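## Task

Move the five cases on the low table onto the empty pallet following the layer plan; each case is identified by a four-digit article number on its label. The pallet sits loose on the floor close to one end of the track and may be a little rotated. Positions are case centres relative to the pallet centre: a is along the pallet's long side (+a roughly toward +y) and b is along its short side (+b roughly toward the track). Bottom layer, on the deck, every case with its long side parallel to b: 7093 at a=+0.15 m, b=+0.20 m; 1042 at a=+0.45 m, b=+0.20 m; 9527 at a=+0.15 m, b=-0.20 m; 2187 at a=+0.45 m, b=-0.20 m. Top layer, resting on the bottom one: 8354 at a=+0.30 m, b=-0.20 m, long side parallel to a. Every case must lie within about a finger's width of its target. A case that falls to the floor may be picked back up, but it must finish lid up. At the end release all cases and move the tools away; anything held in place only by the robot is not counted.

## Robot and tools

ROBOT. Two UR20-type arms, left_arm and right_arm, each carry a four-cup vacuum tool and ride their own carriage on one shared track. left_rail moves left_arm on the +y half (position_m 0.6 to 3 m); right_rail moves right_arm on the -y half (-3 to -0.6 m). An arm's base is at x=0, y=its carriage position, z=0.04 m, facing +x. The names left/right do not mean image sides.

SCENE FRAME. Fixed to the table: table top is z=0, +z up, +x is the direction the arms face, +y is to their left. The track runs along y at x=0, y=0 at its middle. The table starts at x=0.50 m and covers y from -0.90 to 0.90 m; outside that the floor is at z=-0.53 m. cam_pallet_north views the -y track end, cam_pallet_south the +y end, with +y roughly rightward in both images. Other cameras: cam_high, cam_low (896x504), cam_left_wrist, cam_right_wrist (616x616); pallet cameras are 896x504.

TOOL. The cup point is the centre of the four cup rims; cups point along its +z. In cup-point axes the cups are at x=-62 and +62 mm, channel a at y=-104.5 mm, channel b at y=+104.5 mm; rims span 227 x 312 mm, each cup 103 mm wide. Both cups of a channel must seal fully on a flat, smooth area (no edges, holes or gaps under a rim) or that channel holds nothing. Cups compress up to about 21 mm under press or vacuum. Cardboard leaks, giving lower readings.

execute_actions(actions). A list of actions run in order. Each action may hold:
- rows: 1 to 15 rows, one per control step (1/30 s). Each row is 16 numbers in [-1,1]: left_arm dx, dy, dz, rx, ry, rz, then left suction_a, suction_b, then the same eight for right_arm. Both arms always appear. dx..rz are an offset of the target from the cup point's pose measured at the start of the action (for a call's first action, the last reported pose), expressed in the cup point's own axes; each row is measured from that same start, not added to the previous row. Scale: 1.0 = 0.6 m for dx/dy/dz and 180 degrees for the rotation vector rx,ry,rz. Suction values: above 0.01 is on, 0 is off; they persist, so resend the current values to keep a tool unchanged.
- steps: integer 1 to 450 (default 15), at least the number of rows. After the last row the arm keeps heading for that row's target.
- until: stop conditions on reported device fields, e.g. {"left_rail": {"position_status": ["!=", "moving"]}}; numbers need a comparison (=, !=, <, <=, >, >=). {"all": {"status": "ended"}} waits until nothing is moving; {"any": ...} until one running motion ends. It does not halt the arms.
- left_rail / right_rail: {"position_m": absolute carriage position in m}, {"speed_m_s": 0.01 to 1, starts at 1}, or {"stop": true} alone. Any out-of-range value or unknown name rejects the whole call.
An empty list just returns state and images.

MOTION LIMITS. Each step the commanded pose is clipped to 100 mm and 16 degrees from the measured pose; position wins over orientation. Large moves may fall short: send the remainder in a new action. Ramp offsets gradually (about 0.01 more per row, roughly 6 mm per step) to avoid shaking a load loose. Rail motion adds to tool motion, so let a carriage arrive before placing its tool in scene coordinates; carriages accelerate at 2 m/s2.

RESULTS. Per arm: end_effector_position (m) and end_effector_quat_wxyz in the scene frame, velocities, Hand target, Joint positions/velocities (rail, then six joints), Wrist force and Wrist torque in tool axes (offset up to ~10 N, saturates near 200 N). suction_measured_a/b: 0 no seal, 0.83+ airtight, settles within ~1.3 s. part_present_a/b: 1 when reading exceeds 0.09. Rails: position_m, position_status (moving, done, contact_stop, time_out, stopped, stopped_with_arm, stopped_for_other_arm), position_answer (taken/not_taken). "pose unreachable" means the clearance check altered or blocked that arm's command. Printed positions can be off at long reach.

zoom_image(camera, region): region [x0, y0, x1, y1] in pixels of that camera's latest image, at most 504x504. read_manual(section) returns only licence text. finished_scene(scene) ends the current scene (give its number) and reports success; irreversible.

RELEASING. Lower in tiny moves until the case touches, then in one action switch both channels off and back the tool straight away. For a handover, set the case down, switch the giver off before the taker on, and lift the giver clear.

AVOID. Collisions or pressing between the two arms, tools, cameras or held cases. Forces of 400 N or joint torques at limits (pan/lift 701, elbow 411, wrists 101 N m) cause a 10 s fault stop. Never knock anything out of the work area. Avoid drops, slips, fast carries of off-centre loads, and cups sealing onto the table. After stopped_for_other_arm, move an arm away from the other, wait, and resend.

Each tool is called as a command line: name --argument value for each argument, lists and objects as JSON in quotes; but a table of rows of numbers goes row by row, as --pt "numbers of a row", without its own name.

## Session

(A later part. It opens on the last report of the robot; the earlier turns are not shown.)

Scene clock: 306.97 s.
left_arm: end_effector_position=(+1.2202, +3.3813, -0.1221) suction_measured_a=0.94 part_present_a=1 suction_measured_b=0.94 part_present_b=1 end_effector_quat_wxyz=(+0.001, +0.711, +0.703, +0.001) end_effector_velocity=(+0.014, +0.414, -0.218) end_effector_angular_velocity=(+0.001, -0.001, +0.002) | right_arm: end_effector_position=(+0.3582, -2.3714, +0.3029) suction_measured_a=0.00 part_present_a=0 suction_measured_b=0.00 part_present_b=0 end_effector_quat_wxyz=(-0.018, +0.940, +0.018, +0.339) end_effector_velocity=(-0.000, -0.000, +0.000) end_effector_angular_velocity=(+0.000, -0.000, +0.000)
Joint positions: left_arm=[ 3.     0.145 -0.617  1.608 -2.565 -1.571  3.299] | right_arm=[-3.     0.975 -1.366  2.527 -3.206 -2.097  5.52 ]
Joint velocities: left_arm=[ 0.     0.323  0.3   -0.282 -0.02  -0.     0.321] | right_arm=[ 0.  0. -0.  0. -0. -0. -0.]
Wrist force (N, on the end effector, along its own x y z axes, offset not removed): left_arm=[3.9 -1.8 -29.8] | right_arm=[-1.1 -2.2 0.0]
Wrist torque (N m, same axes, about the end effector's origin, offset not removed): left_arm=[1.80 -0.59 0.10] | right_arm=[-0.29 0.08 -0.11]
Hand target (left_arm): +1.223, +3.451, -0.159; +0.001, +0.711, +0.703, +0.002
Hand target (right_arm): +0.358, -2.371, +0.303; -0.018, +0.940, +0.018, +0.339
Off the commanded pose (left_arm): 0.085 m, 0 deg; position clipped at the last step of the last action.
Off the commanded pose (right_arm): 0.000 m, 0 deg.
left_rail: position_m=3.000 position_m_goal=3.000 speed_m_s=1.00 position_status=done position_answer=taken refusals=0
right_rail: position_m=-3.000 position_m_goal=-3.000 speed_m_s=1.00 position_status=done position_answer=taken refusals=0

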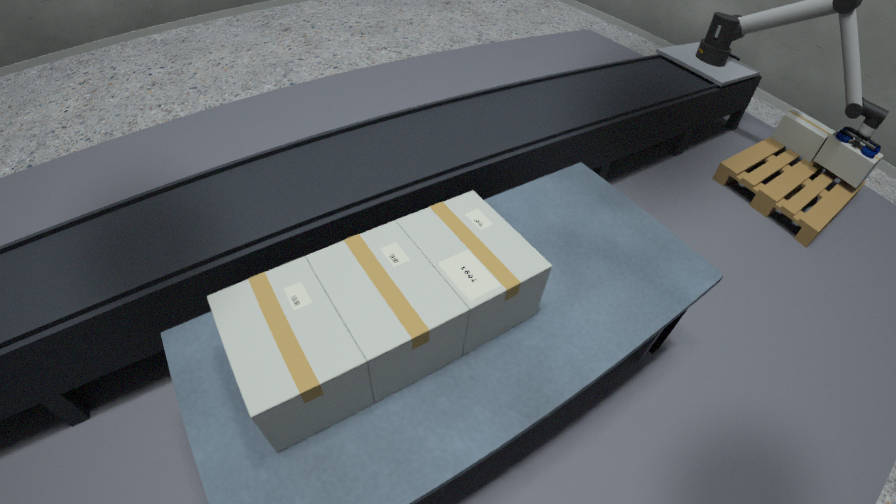

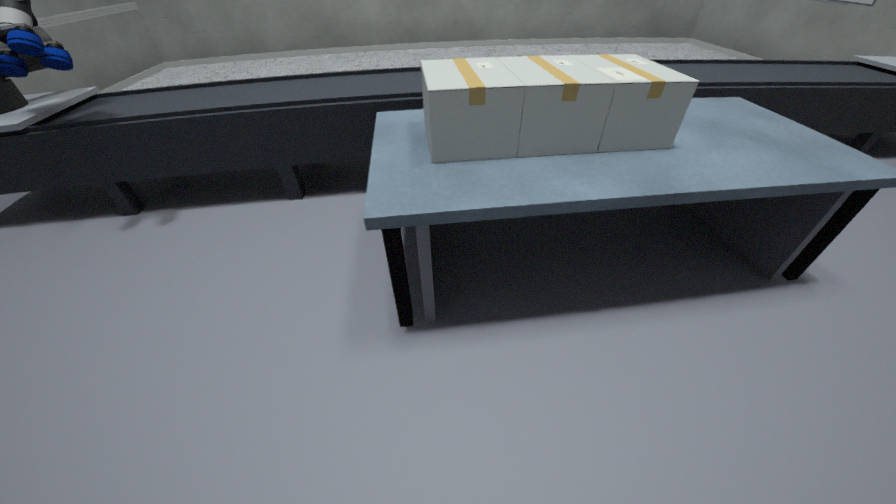

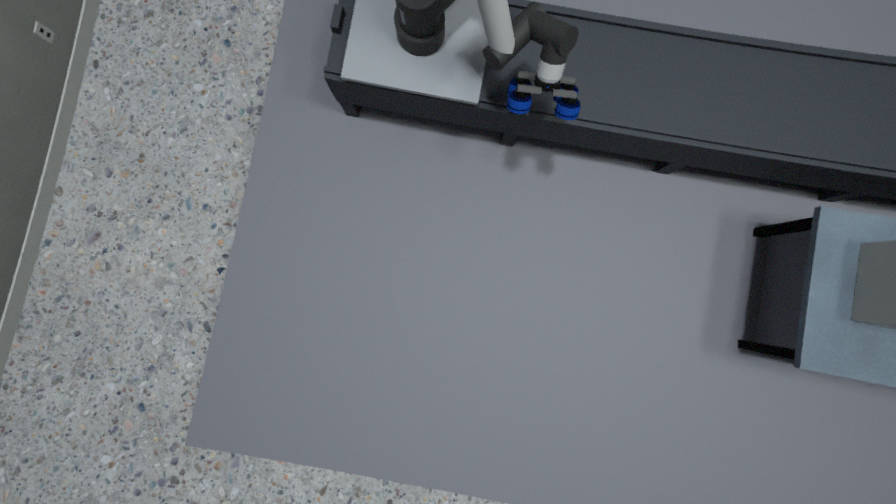

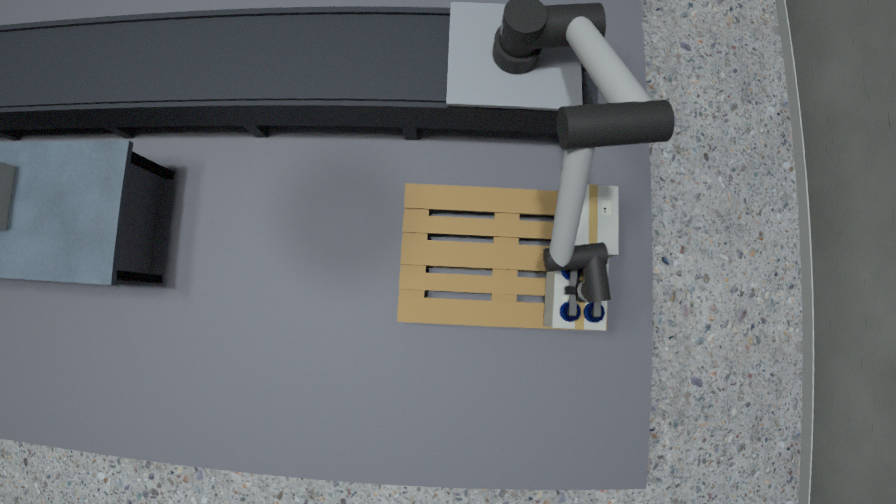

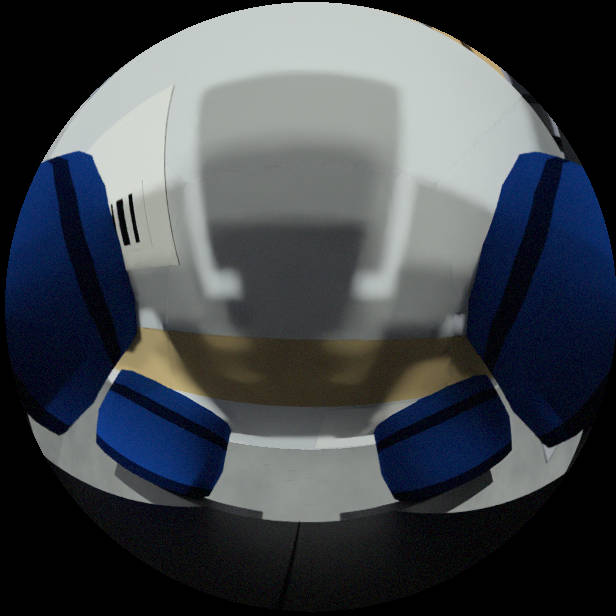

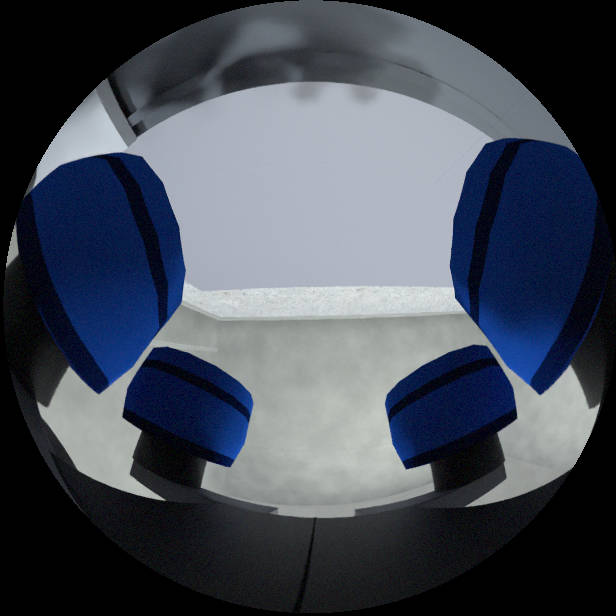

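execute_actions --actions '[]'

Scene clock: 310.10 s.
left_arm: end_effector_position=(+1.2227, +3.4511, -0.1591) suction_measured_a=0.94 part_present_a=1 suction_measured_b=0.94 part_present_b=1 end_effector_quat_wxyz=(+0.001, +0.711, +0.703, +0.002) end_effector_velocity=(-0.000, +0.000, -0.000) end_effector_angular_velocity=(-0.000, +0.000, +0.000) | right_arm: end_effector_position=(+0.3582, -2.3714, +0.3029) suction_measured_a=0.00 part_present_a=0 suction_measured_b=0.00 part_present_b=0 end_effector_quat_wxyz=(-0.018, +0.940, +0.018, +0.339) end_effector_velocity=(-0.000, -0.000, +0.000) end_effector_angular_velocity=(+0.000, -0.000, +0.000)
Joint positions: left_arm=[ 3.     0.199 -0.565  1.556 -2.566 -1.571  3.352] | right_arm=[-3.     0.975 -1.366  2.527 -3.206 -2.097  5.52 ]
Joint velocities: left_arm=[ 0.  0.  0. -0.  0.  0. -0.] | right_arm=[ 0.  0. -0.  0. -0. -0. -0.]
Wrist force (N, on the end effector, along its own x y z axes, offset not removed): left_arm=[-0.2 -3.1 -28.8] | right_arm=[-1.3 -1.9 -0.3]
Wrist torque (N m, same axes, about the end effector's origin, offset not removed): left_arm=[1.60 0.00 -0.03] | right_arm=[-0.15 0.14 -0.02]
Hand target (left_arm): +1.223, +3.451, -0.159; +0.001, +0.711, +0.703, +0.002
Hand target (right_arm): +0.358, -2.371, +0.303; -0.018, +0.940, +0.018, +0.339
Off the commanded pose (left_arm): 0.011 m, 0 deg; position clipped at the last step of the last action.
Off the commanded pose (right_arm): 0.000 m, 0 deg.
left_rail: position_m=3.000 position_m_goal=3.000 speed_m_s=1.00 position_status=done position_answer=taken refusals=0
right_rail: position_m=-3.000 position_m_goal=-3.000 speed_m_s=1.00 position_status=done position_answer=taken refusals=0

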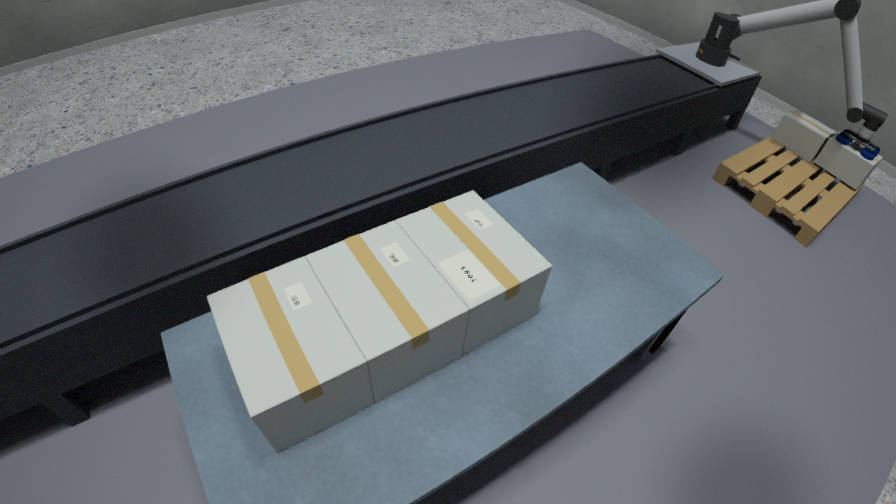

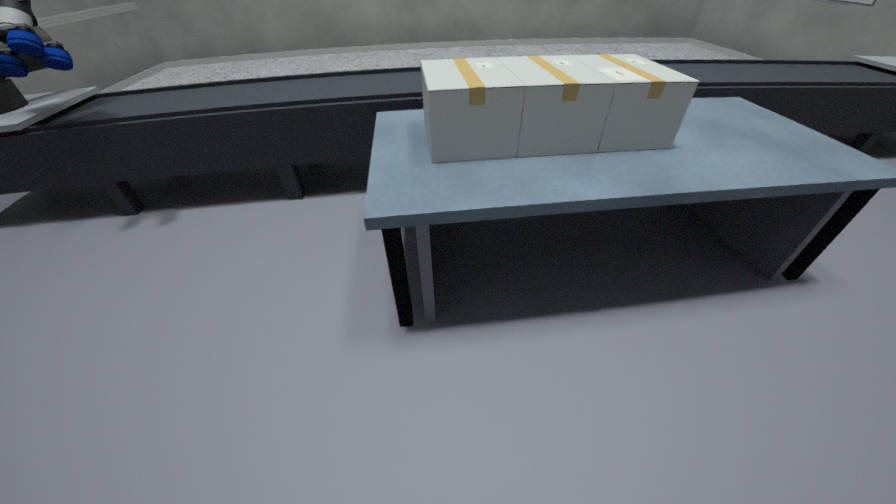

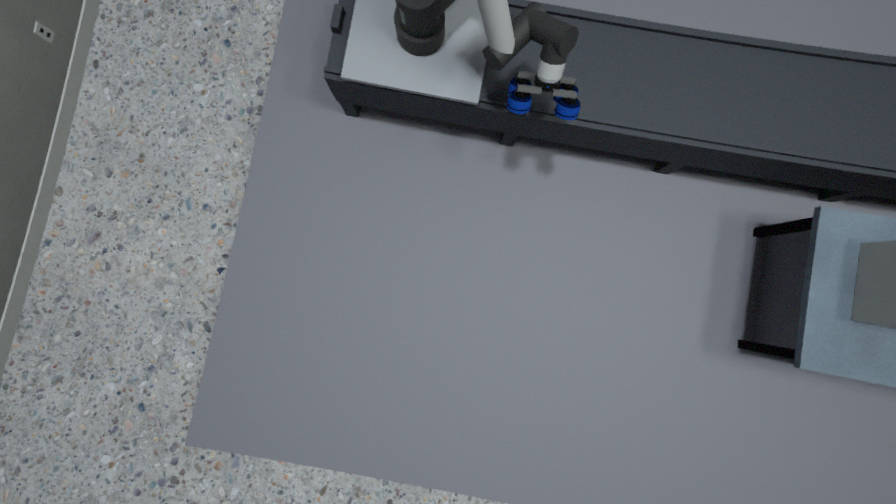

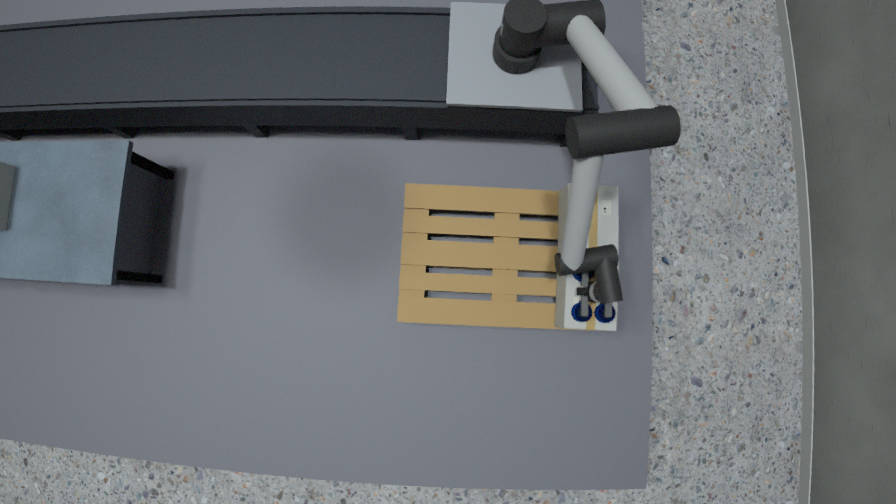

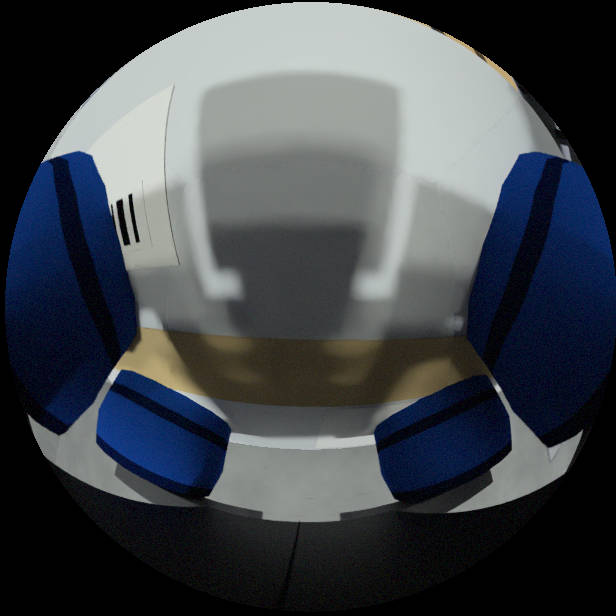

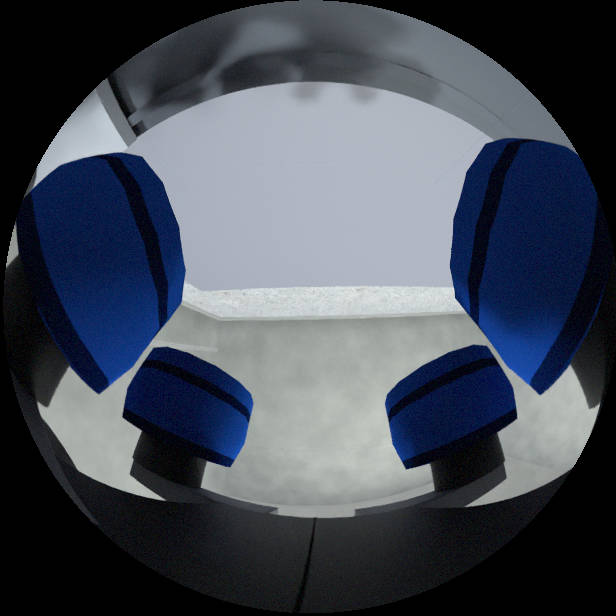

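zoom_image --camera "cam_pallet_south" --region '[530, 230, 650, 350]'

Region (530, 230, 650, 350) of cam_pallet_south's 896x504 image, scaled by 4.200, with more detail than that image has.

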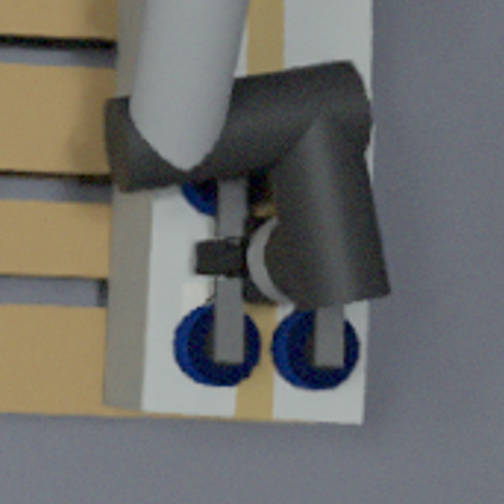

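zoom_image --camera "cam_pallet_south" --region '[545, 300, 625, 340]'

Region (545, 300, 625, 340) of cam_pallet_south's 896x504 image, scaled by 6.300, with more detail than that image has.

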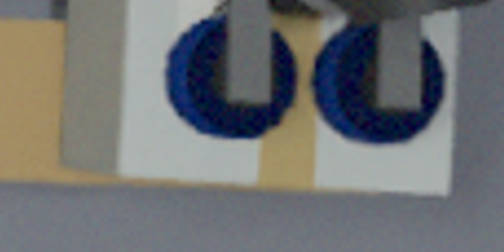

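execute_actions --actions '[{"rows": [[0.005,0.004,0.003,0,0,0,1,1,0,0,0,0,0,0,0,0],[0.010,0.008,0.008,0,0,0,1,1,0,0,0,0,0,0,0,0],[0.010,0.008,0.014,0,0,0,1,1,0,0,0,0,0,0,0,0],[0.010,0.008,0.020,0,0,0,1,1,0,0,0,0,0,0,0,0],[0.010,0.008,0.024,0,0,0,1,1,0,0,0,0,0,0,0,0]], "steps": 5}]'

Scene clock: 328.23 s.
left_arm: end_effector_position=(+1.2252, +3.4541, -0.1625) suction_measured_a=0.94 part_present_a=1 suction_measured_b=0.94 part_present_b=1 end_effector_quat_wxyz=(+0.001, +0.711, +0.703, +0.002) end_effector_velocity=(+0.018, +0.024, -0.057) end_effector_angular_velocity=(-0.002, +0.008, +0.001) | right_arm: end_effector_position=(+0.3582, -2.3714, +0.3029) suction_measured_a=0.00 part_present_a=0 suction_measured_b=0.00 part_present_b=0 end_effector_quat_wxyz=(-0.018, +0.940, +0.018, +0.339) end_effector_velocity=(+0.000, +0.000, -0.000) end_effector_angular_velocity=(-0.000, +0.000, -0.000)
Joint positions: left_arm=[ 3.     0.201 -0.56   1.549 -2.565 -1.571  3.354] | right_arm=[-3.     0.975 -1.366  2.527 -3.206 -2.097  5.52 ]
Joint velocities: left_arm=[ 0.     0.016  0.072 -0.063 -0.001 -0.     0.015] | right_arm=[ 0. -0.  0. -0.  0.  0. -0.]
Wrist force (N, on the end effector, along its own x y z axes, offset not removed): left_arm=[9.9 2.1 -35.7] | right_arm=[-4.1 -4.1 -5.1]
Wrist torque (N m, same axes, about the end effector's origin, offset not removed): left_arm=[1.58 -0.82 -0.22] | right_arm=[-0.46 0.41 0.01]
Hand target (left_arm): +1.227, +3.457, -0.173; +0.001, +0.711, +0.703, +0.002
Hand target (right_arm): +0.358, -2.371, +0.303; -0.018, +0.940, +0.018, +0.339
Off the commanded pose (left_arm): 0.012 m, 0 deg.
Off the commanded pose (right_arm): 0.000 m, 0 deg.
left_rail: position_m=3.000 position_m_goal=3.000 speed_m_s=1.00 position_status=done position_answer=taken refusals=0
right_rail: position_m=-3.000 position_m_goal=-3.000 speed_m_s=1.00 position_status=done position_answer=taken refusals=0

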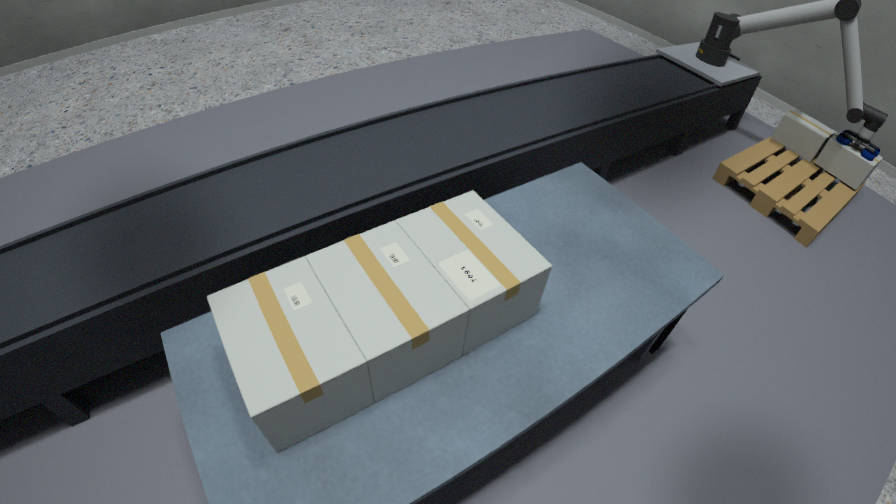

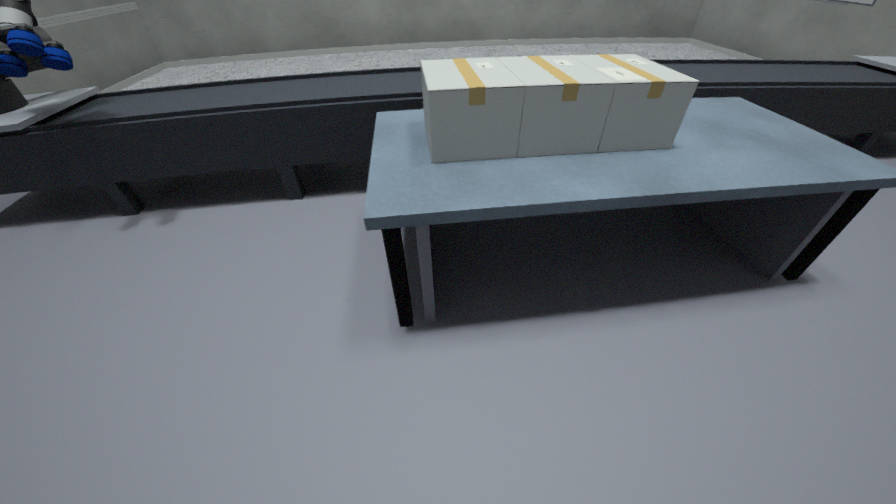

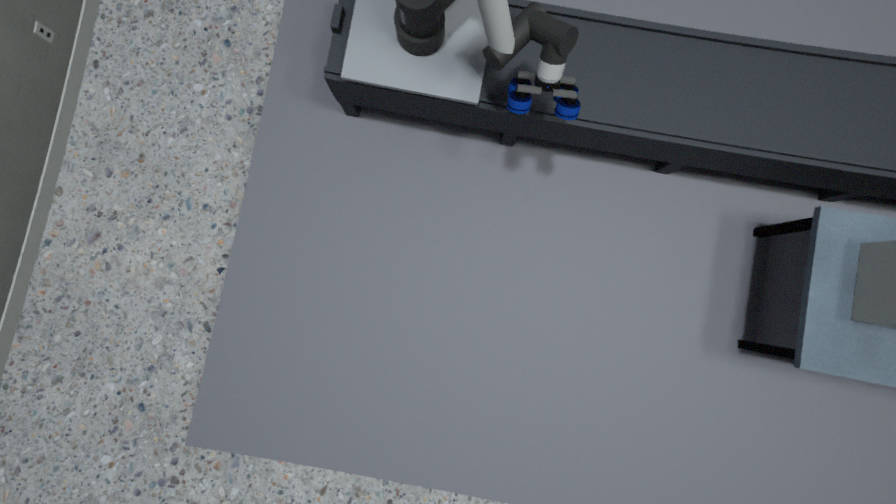

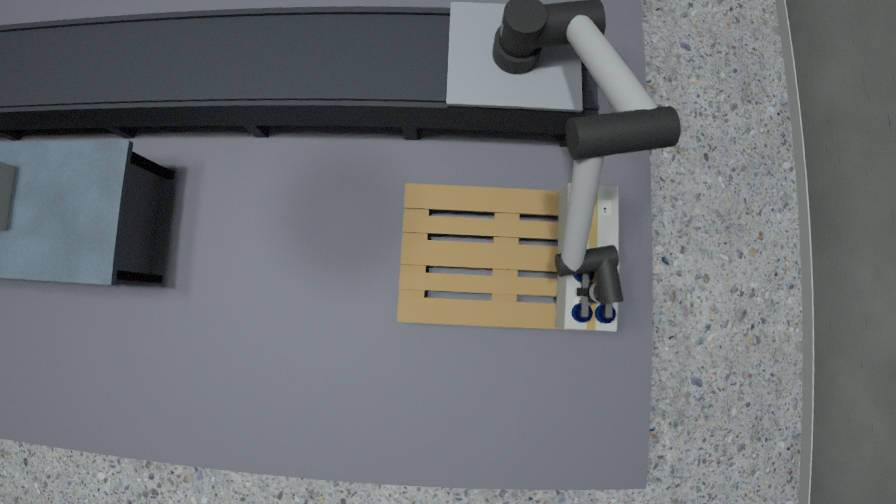

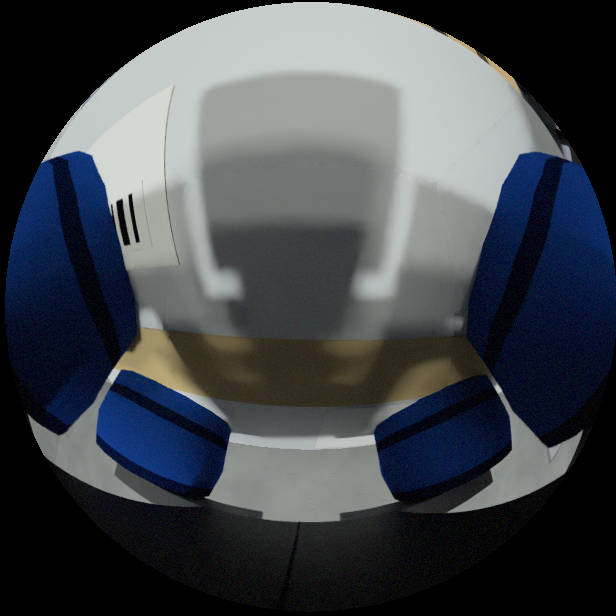

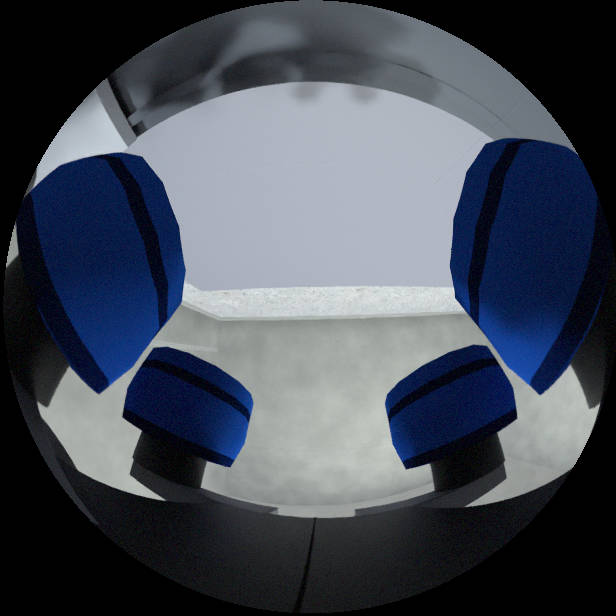

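execute_actions --actions '[]'

Scene clock: 328.97 s.
left_arm: end_effector_position=(+1.2274, +3.4570, -0.1734) suction_measured_a=0.94 part_present_a=1 suction_measured_b=0.94 part_present_b=1 end_effector_quat_wxyz=(+0.001, +0.711, +0.703, +0.002) end_effector_velocity=(+0.000, +0.000, -0.000) end_effector_angular_velocity=(+0.000, -0.000, -0.000) | right_arm: end_effector_position=(+0.3582, -2.3714, +0.3029) suction_measured_a=0.00 part_present_a=0 suction_measured_b=0.00 part_present_b=0 end_effector_quat_wxyz=(-0.018, +0.940, +0.018, +0.339) end_effector_velocity=(-0.000, +0.000, +0.000) end_effector_angular_velocity=(+0.000, -0.000, +0.000)
Joint positions: left_arm=[ 3.     0.202 -0.547  1.541 -2.569 -1.571  3.356] | right_arm=[-3.     0.975 -1.366  2.527 -3.206 -2.097  5.52 ]
Joint velocities: left_arm=[ 0.  0.  0. -0. -0. -0.  0.] | right_arm=[ 0.  0. -0.  0. -0. -0.  0.]
Wrist force (N, on the end effector, along its own x y z axes, offset not removed): left_arm=[1.1 -3.2 -35.3] | right_arm=[-1.7 -3.8 1.5]
Wrist torque (N m, same axes, about the end effector's origin, offset not removed): left_arm=[1.56 -0.18 0.09] | right_arm=[-0.37 0.16 -0.06]
Hand target (left_arm): +1.227, +3.457, -0.173; +0.001, +0.711, +0.703, +0.002
Hand target (right_arm): +0.358, -2.371, +0.303; -0.018, +0.940, +0.018, +0.339
Off the commanded pose (left_arm): 0.000 m, 0 deg.
Off the commanded pose (right_arm): 0.000 m, 0 deg.
left_rail: position_m=3.000 position_m_goal=3.000 speed_m_s=1.00 position_status=done position_answer=taken refusals=0
right_rail: position_m=-3.000 position_m_goal=-3.000 speed_m_s=1.00 position_status=done position_answer=taken refusals=0

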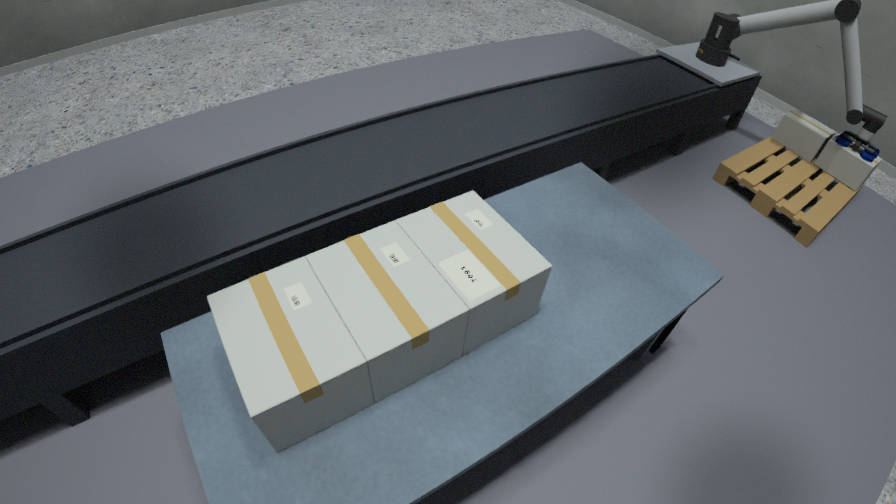

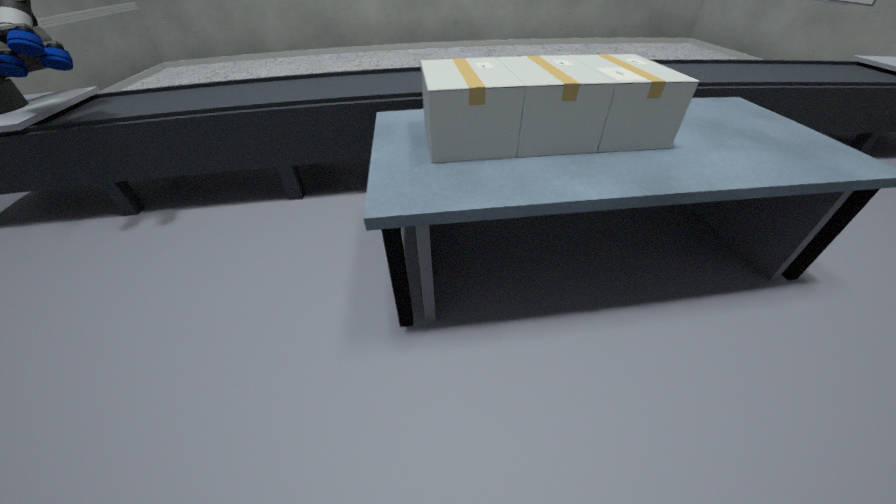

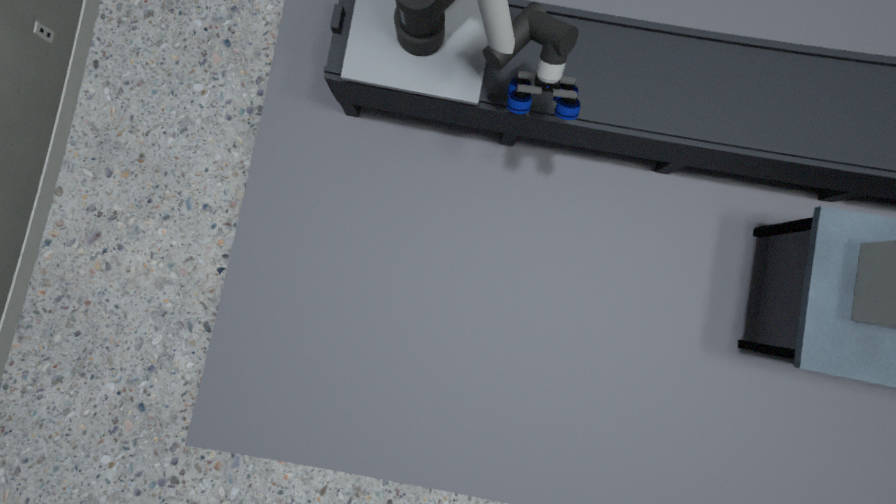

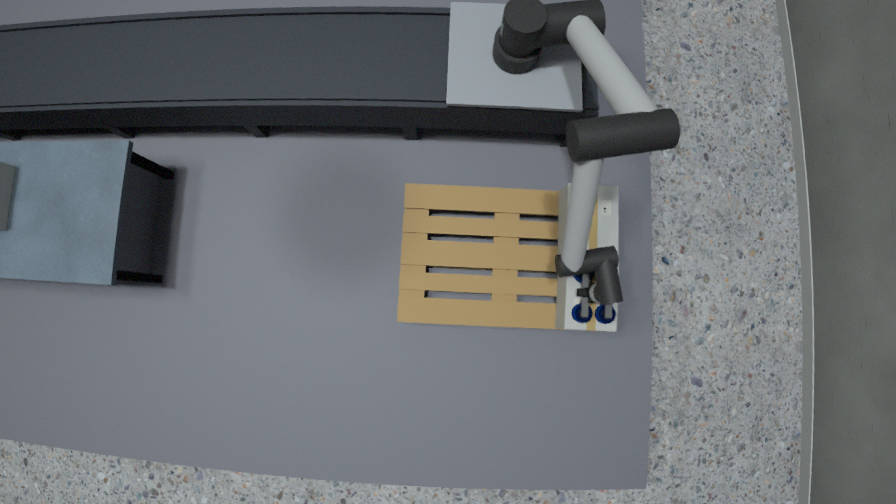

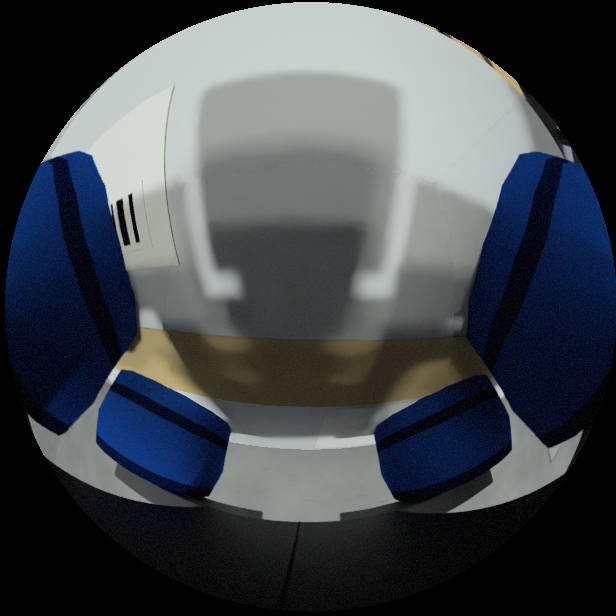

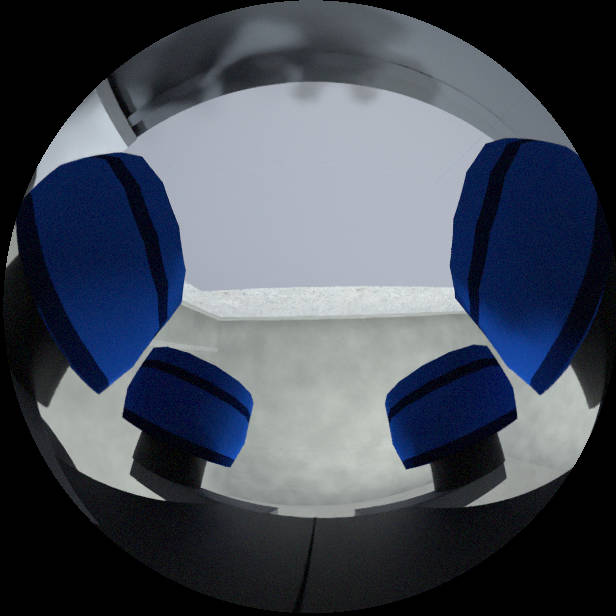

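execute_actions --actions '[{"rows": [[0,0,-0.002,0,0,0,0,0,0,0,0,0,0,0,0,0],[0,0,-0.006,0,0,0,0,0,0,0,0,0,0,0,0,0],[0,0,-0.010,0,0,0,0,0,0,0,0,0,0,0,0,0],[0,0,-0.014,0,0,0,0,0,0,0,0,0,0,0,0,0],[0,0,-0.018,0,0,0,0,0,0,0,0,0,0,0,0,0],[0,0,-0.022,0,0,0,0,0,0,0,0,0,0,0,0,0],[0,0,-0.026,0,0,0,0,0,0,0,0,0,0,0,0,0],[0,0,-0.030,0,0,0,0,0,0,0,0,0,0,0,0,0],[0,0,-0.035,0,0,0,0,0,0,0,0,0,0,0,0,0],[0,0,-0.042,0,0,0,0,0,0,0,0,0,0,0,0,0],[0,0,-0.052,0,0,0,0,0,0,0,0,0,0,0,0,0],[0,0,-0.066,0,0,0,0,0,0,0,0,0,0,0,0,0],[0,0,-0.082,0,0,0,0,0,0,0,0,0,0,0,0,0],[0,0,-0.10,0,0,0,0,0,0,0,0,0,0,0,0,0],[0,0,-0.12,0,0,0,0,0,0,0,0,0,0,0,0,0]], "steps": 15}, {"left_rail": {"position_m": 0.6}, "rows": [[0,0,-0.08,0,0,0,0,0,0,0,0,0,0,0,0,0],[-0.02,-0.01,-0.15,0,0,0,0,0,0,0,0,0,0,0,0,0],[-0.05,-0.02,-0.22,0,0,0,0,0,0,0,0,0,0,0,0,0],[-0.10,-0.04,-0.29,0,0,0,0,0,0,0,0,0,0,0,0,0],[-0.15,-0.06,-0.36,0,0,0,0,0,0,0,0,0,0,0,0,0],[-0.20,-0.08,-0.43,0,0,0,0,0,0,0,0,0,0,0,0,0]], "steps": 15}]'

Scene clock: 338.10 s.
left_arm: end_effector_position=(+1.1966, +3.1700, +0.0384) suction_measured_a=0.01 part_present_a=0 suction_measured_b=0.01 part_present_b=0 end_effector_quat_wxyz=(+0.001, +0.711, +0.703, +0.001) end_effector_velocity=(-0.089, -1.122, +0.386) end_effector_angular_velocity=(-0.000, -0.004, -0.002) | right_arm: end_effector_position=(+0.3582, -2.3714, +0.3029) suction_measured_a=0.00 part_present_a=0 suction_measured_b=0.00 part_present_b=0 end_effector_quat_wxyz=(-0.018, +0.940, +0.018, +0.339) end_effector_velocity=(+0.000, -0.000, -0.000) end_effector_angular_velocity=(-0.000, +0.000, -0.000)
Joint positions: left_arm=[ 2.792  0.145 -0.784  1.657 -2.445 -1.571  3.299] | right_arm=[-3.     0.975 -1.366  2.527 -3.206 -2.097  5.52 ]
Joint velocities: left_arm=[-0.909 -0.159 -0.457  0.23   0.223 -0.001 -0.157] | right_arm=[ 0. -0.  0.  0.  0. -0.  0.]
Wrist force (N, on the end effector, along its own x y z axes, offset not removed): left_arm=[6.0 -1.4 4.1] | right_arm=[-4.2 -2.3 -1.6]
Wrist torque (N m, same axes, about the end effector's origin, offset not removed): left_arm=[-0.83 -0.56 -0.05] | right_arm=[-0.15 0.48 0.03]
Hand target (left_arm): +1.180, +3.076, +0.104; +0.001, +0.712, +0.703, +0.001
Hand target (right_arm): +0.358, -2.371, +0.303; -0.018, +0.940, +0.018, +0.339
Off the commanded pose (left_arm): 0.089 m, 0 deg; position clipped at the last step of the last action.
Off the commanded pose (right_arm): 0.000 m, 0 deg.
left_rail: position_m=2.792 position_m_goal=0.600 speed_m_s=1.00 position_status=moving position_answer=taken refusals=0
right_rail: position_m=-3.000 position_m_goal=-3.000 speed_m_s=1.00 position_status=done position_answer=taken refusals=0

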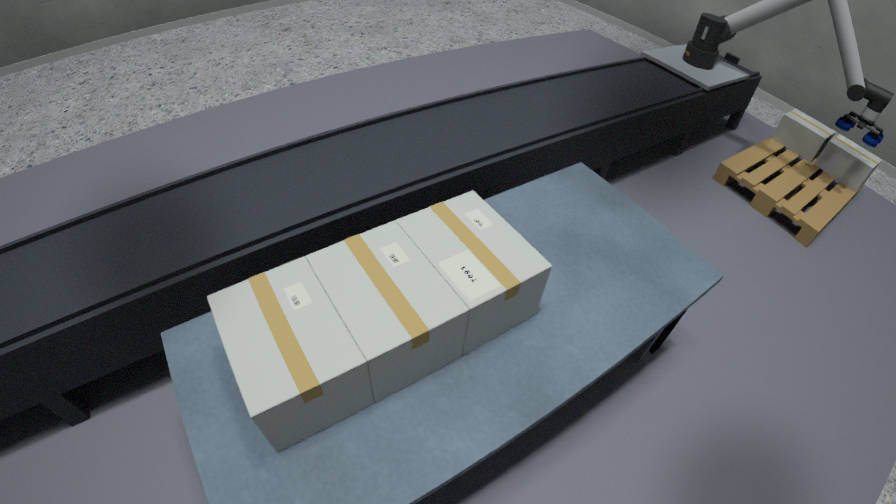

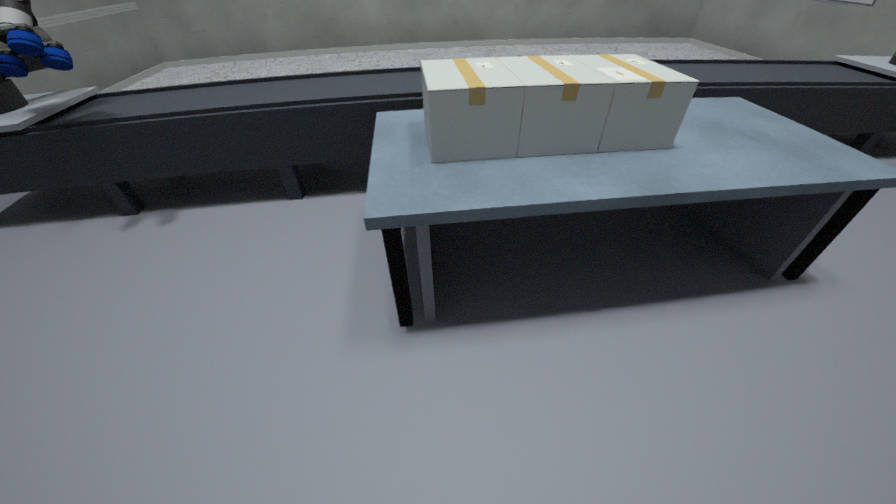

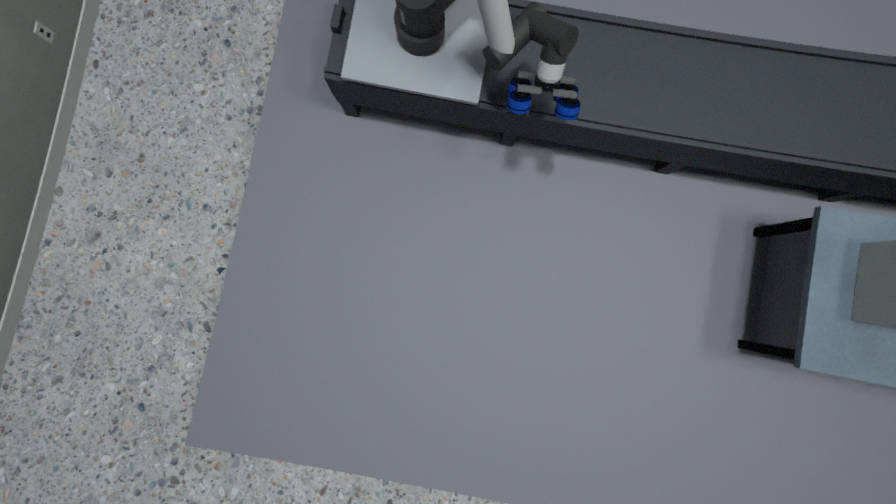

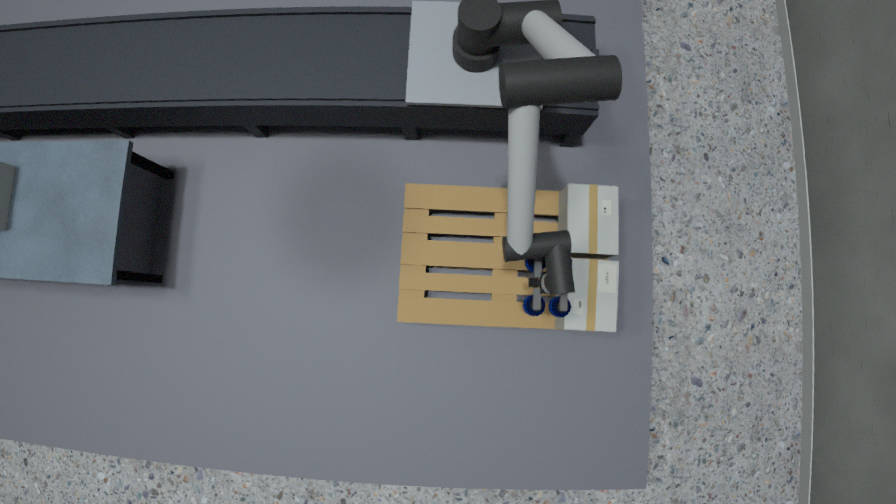

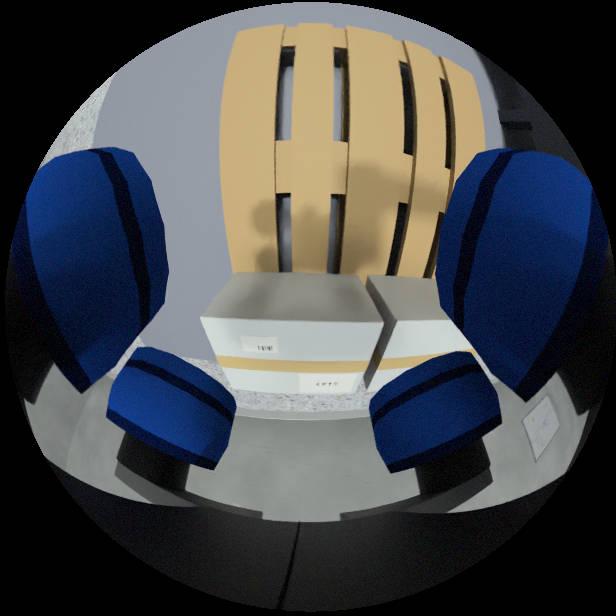

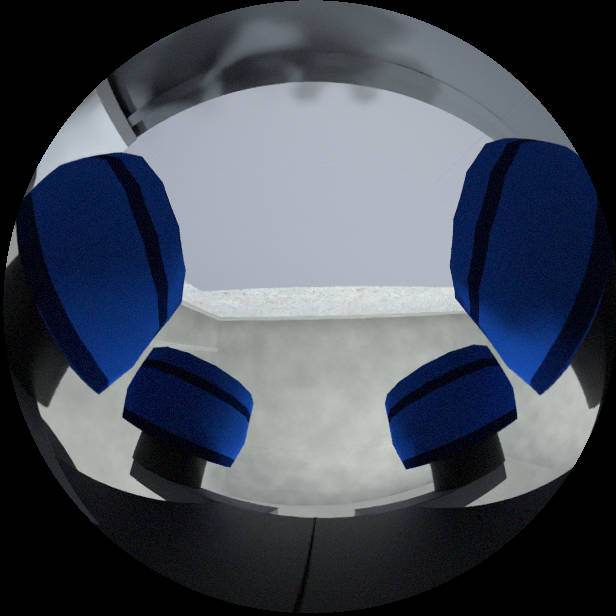

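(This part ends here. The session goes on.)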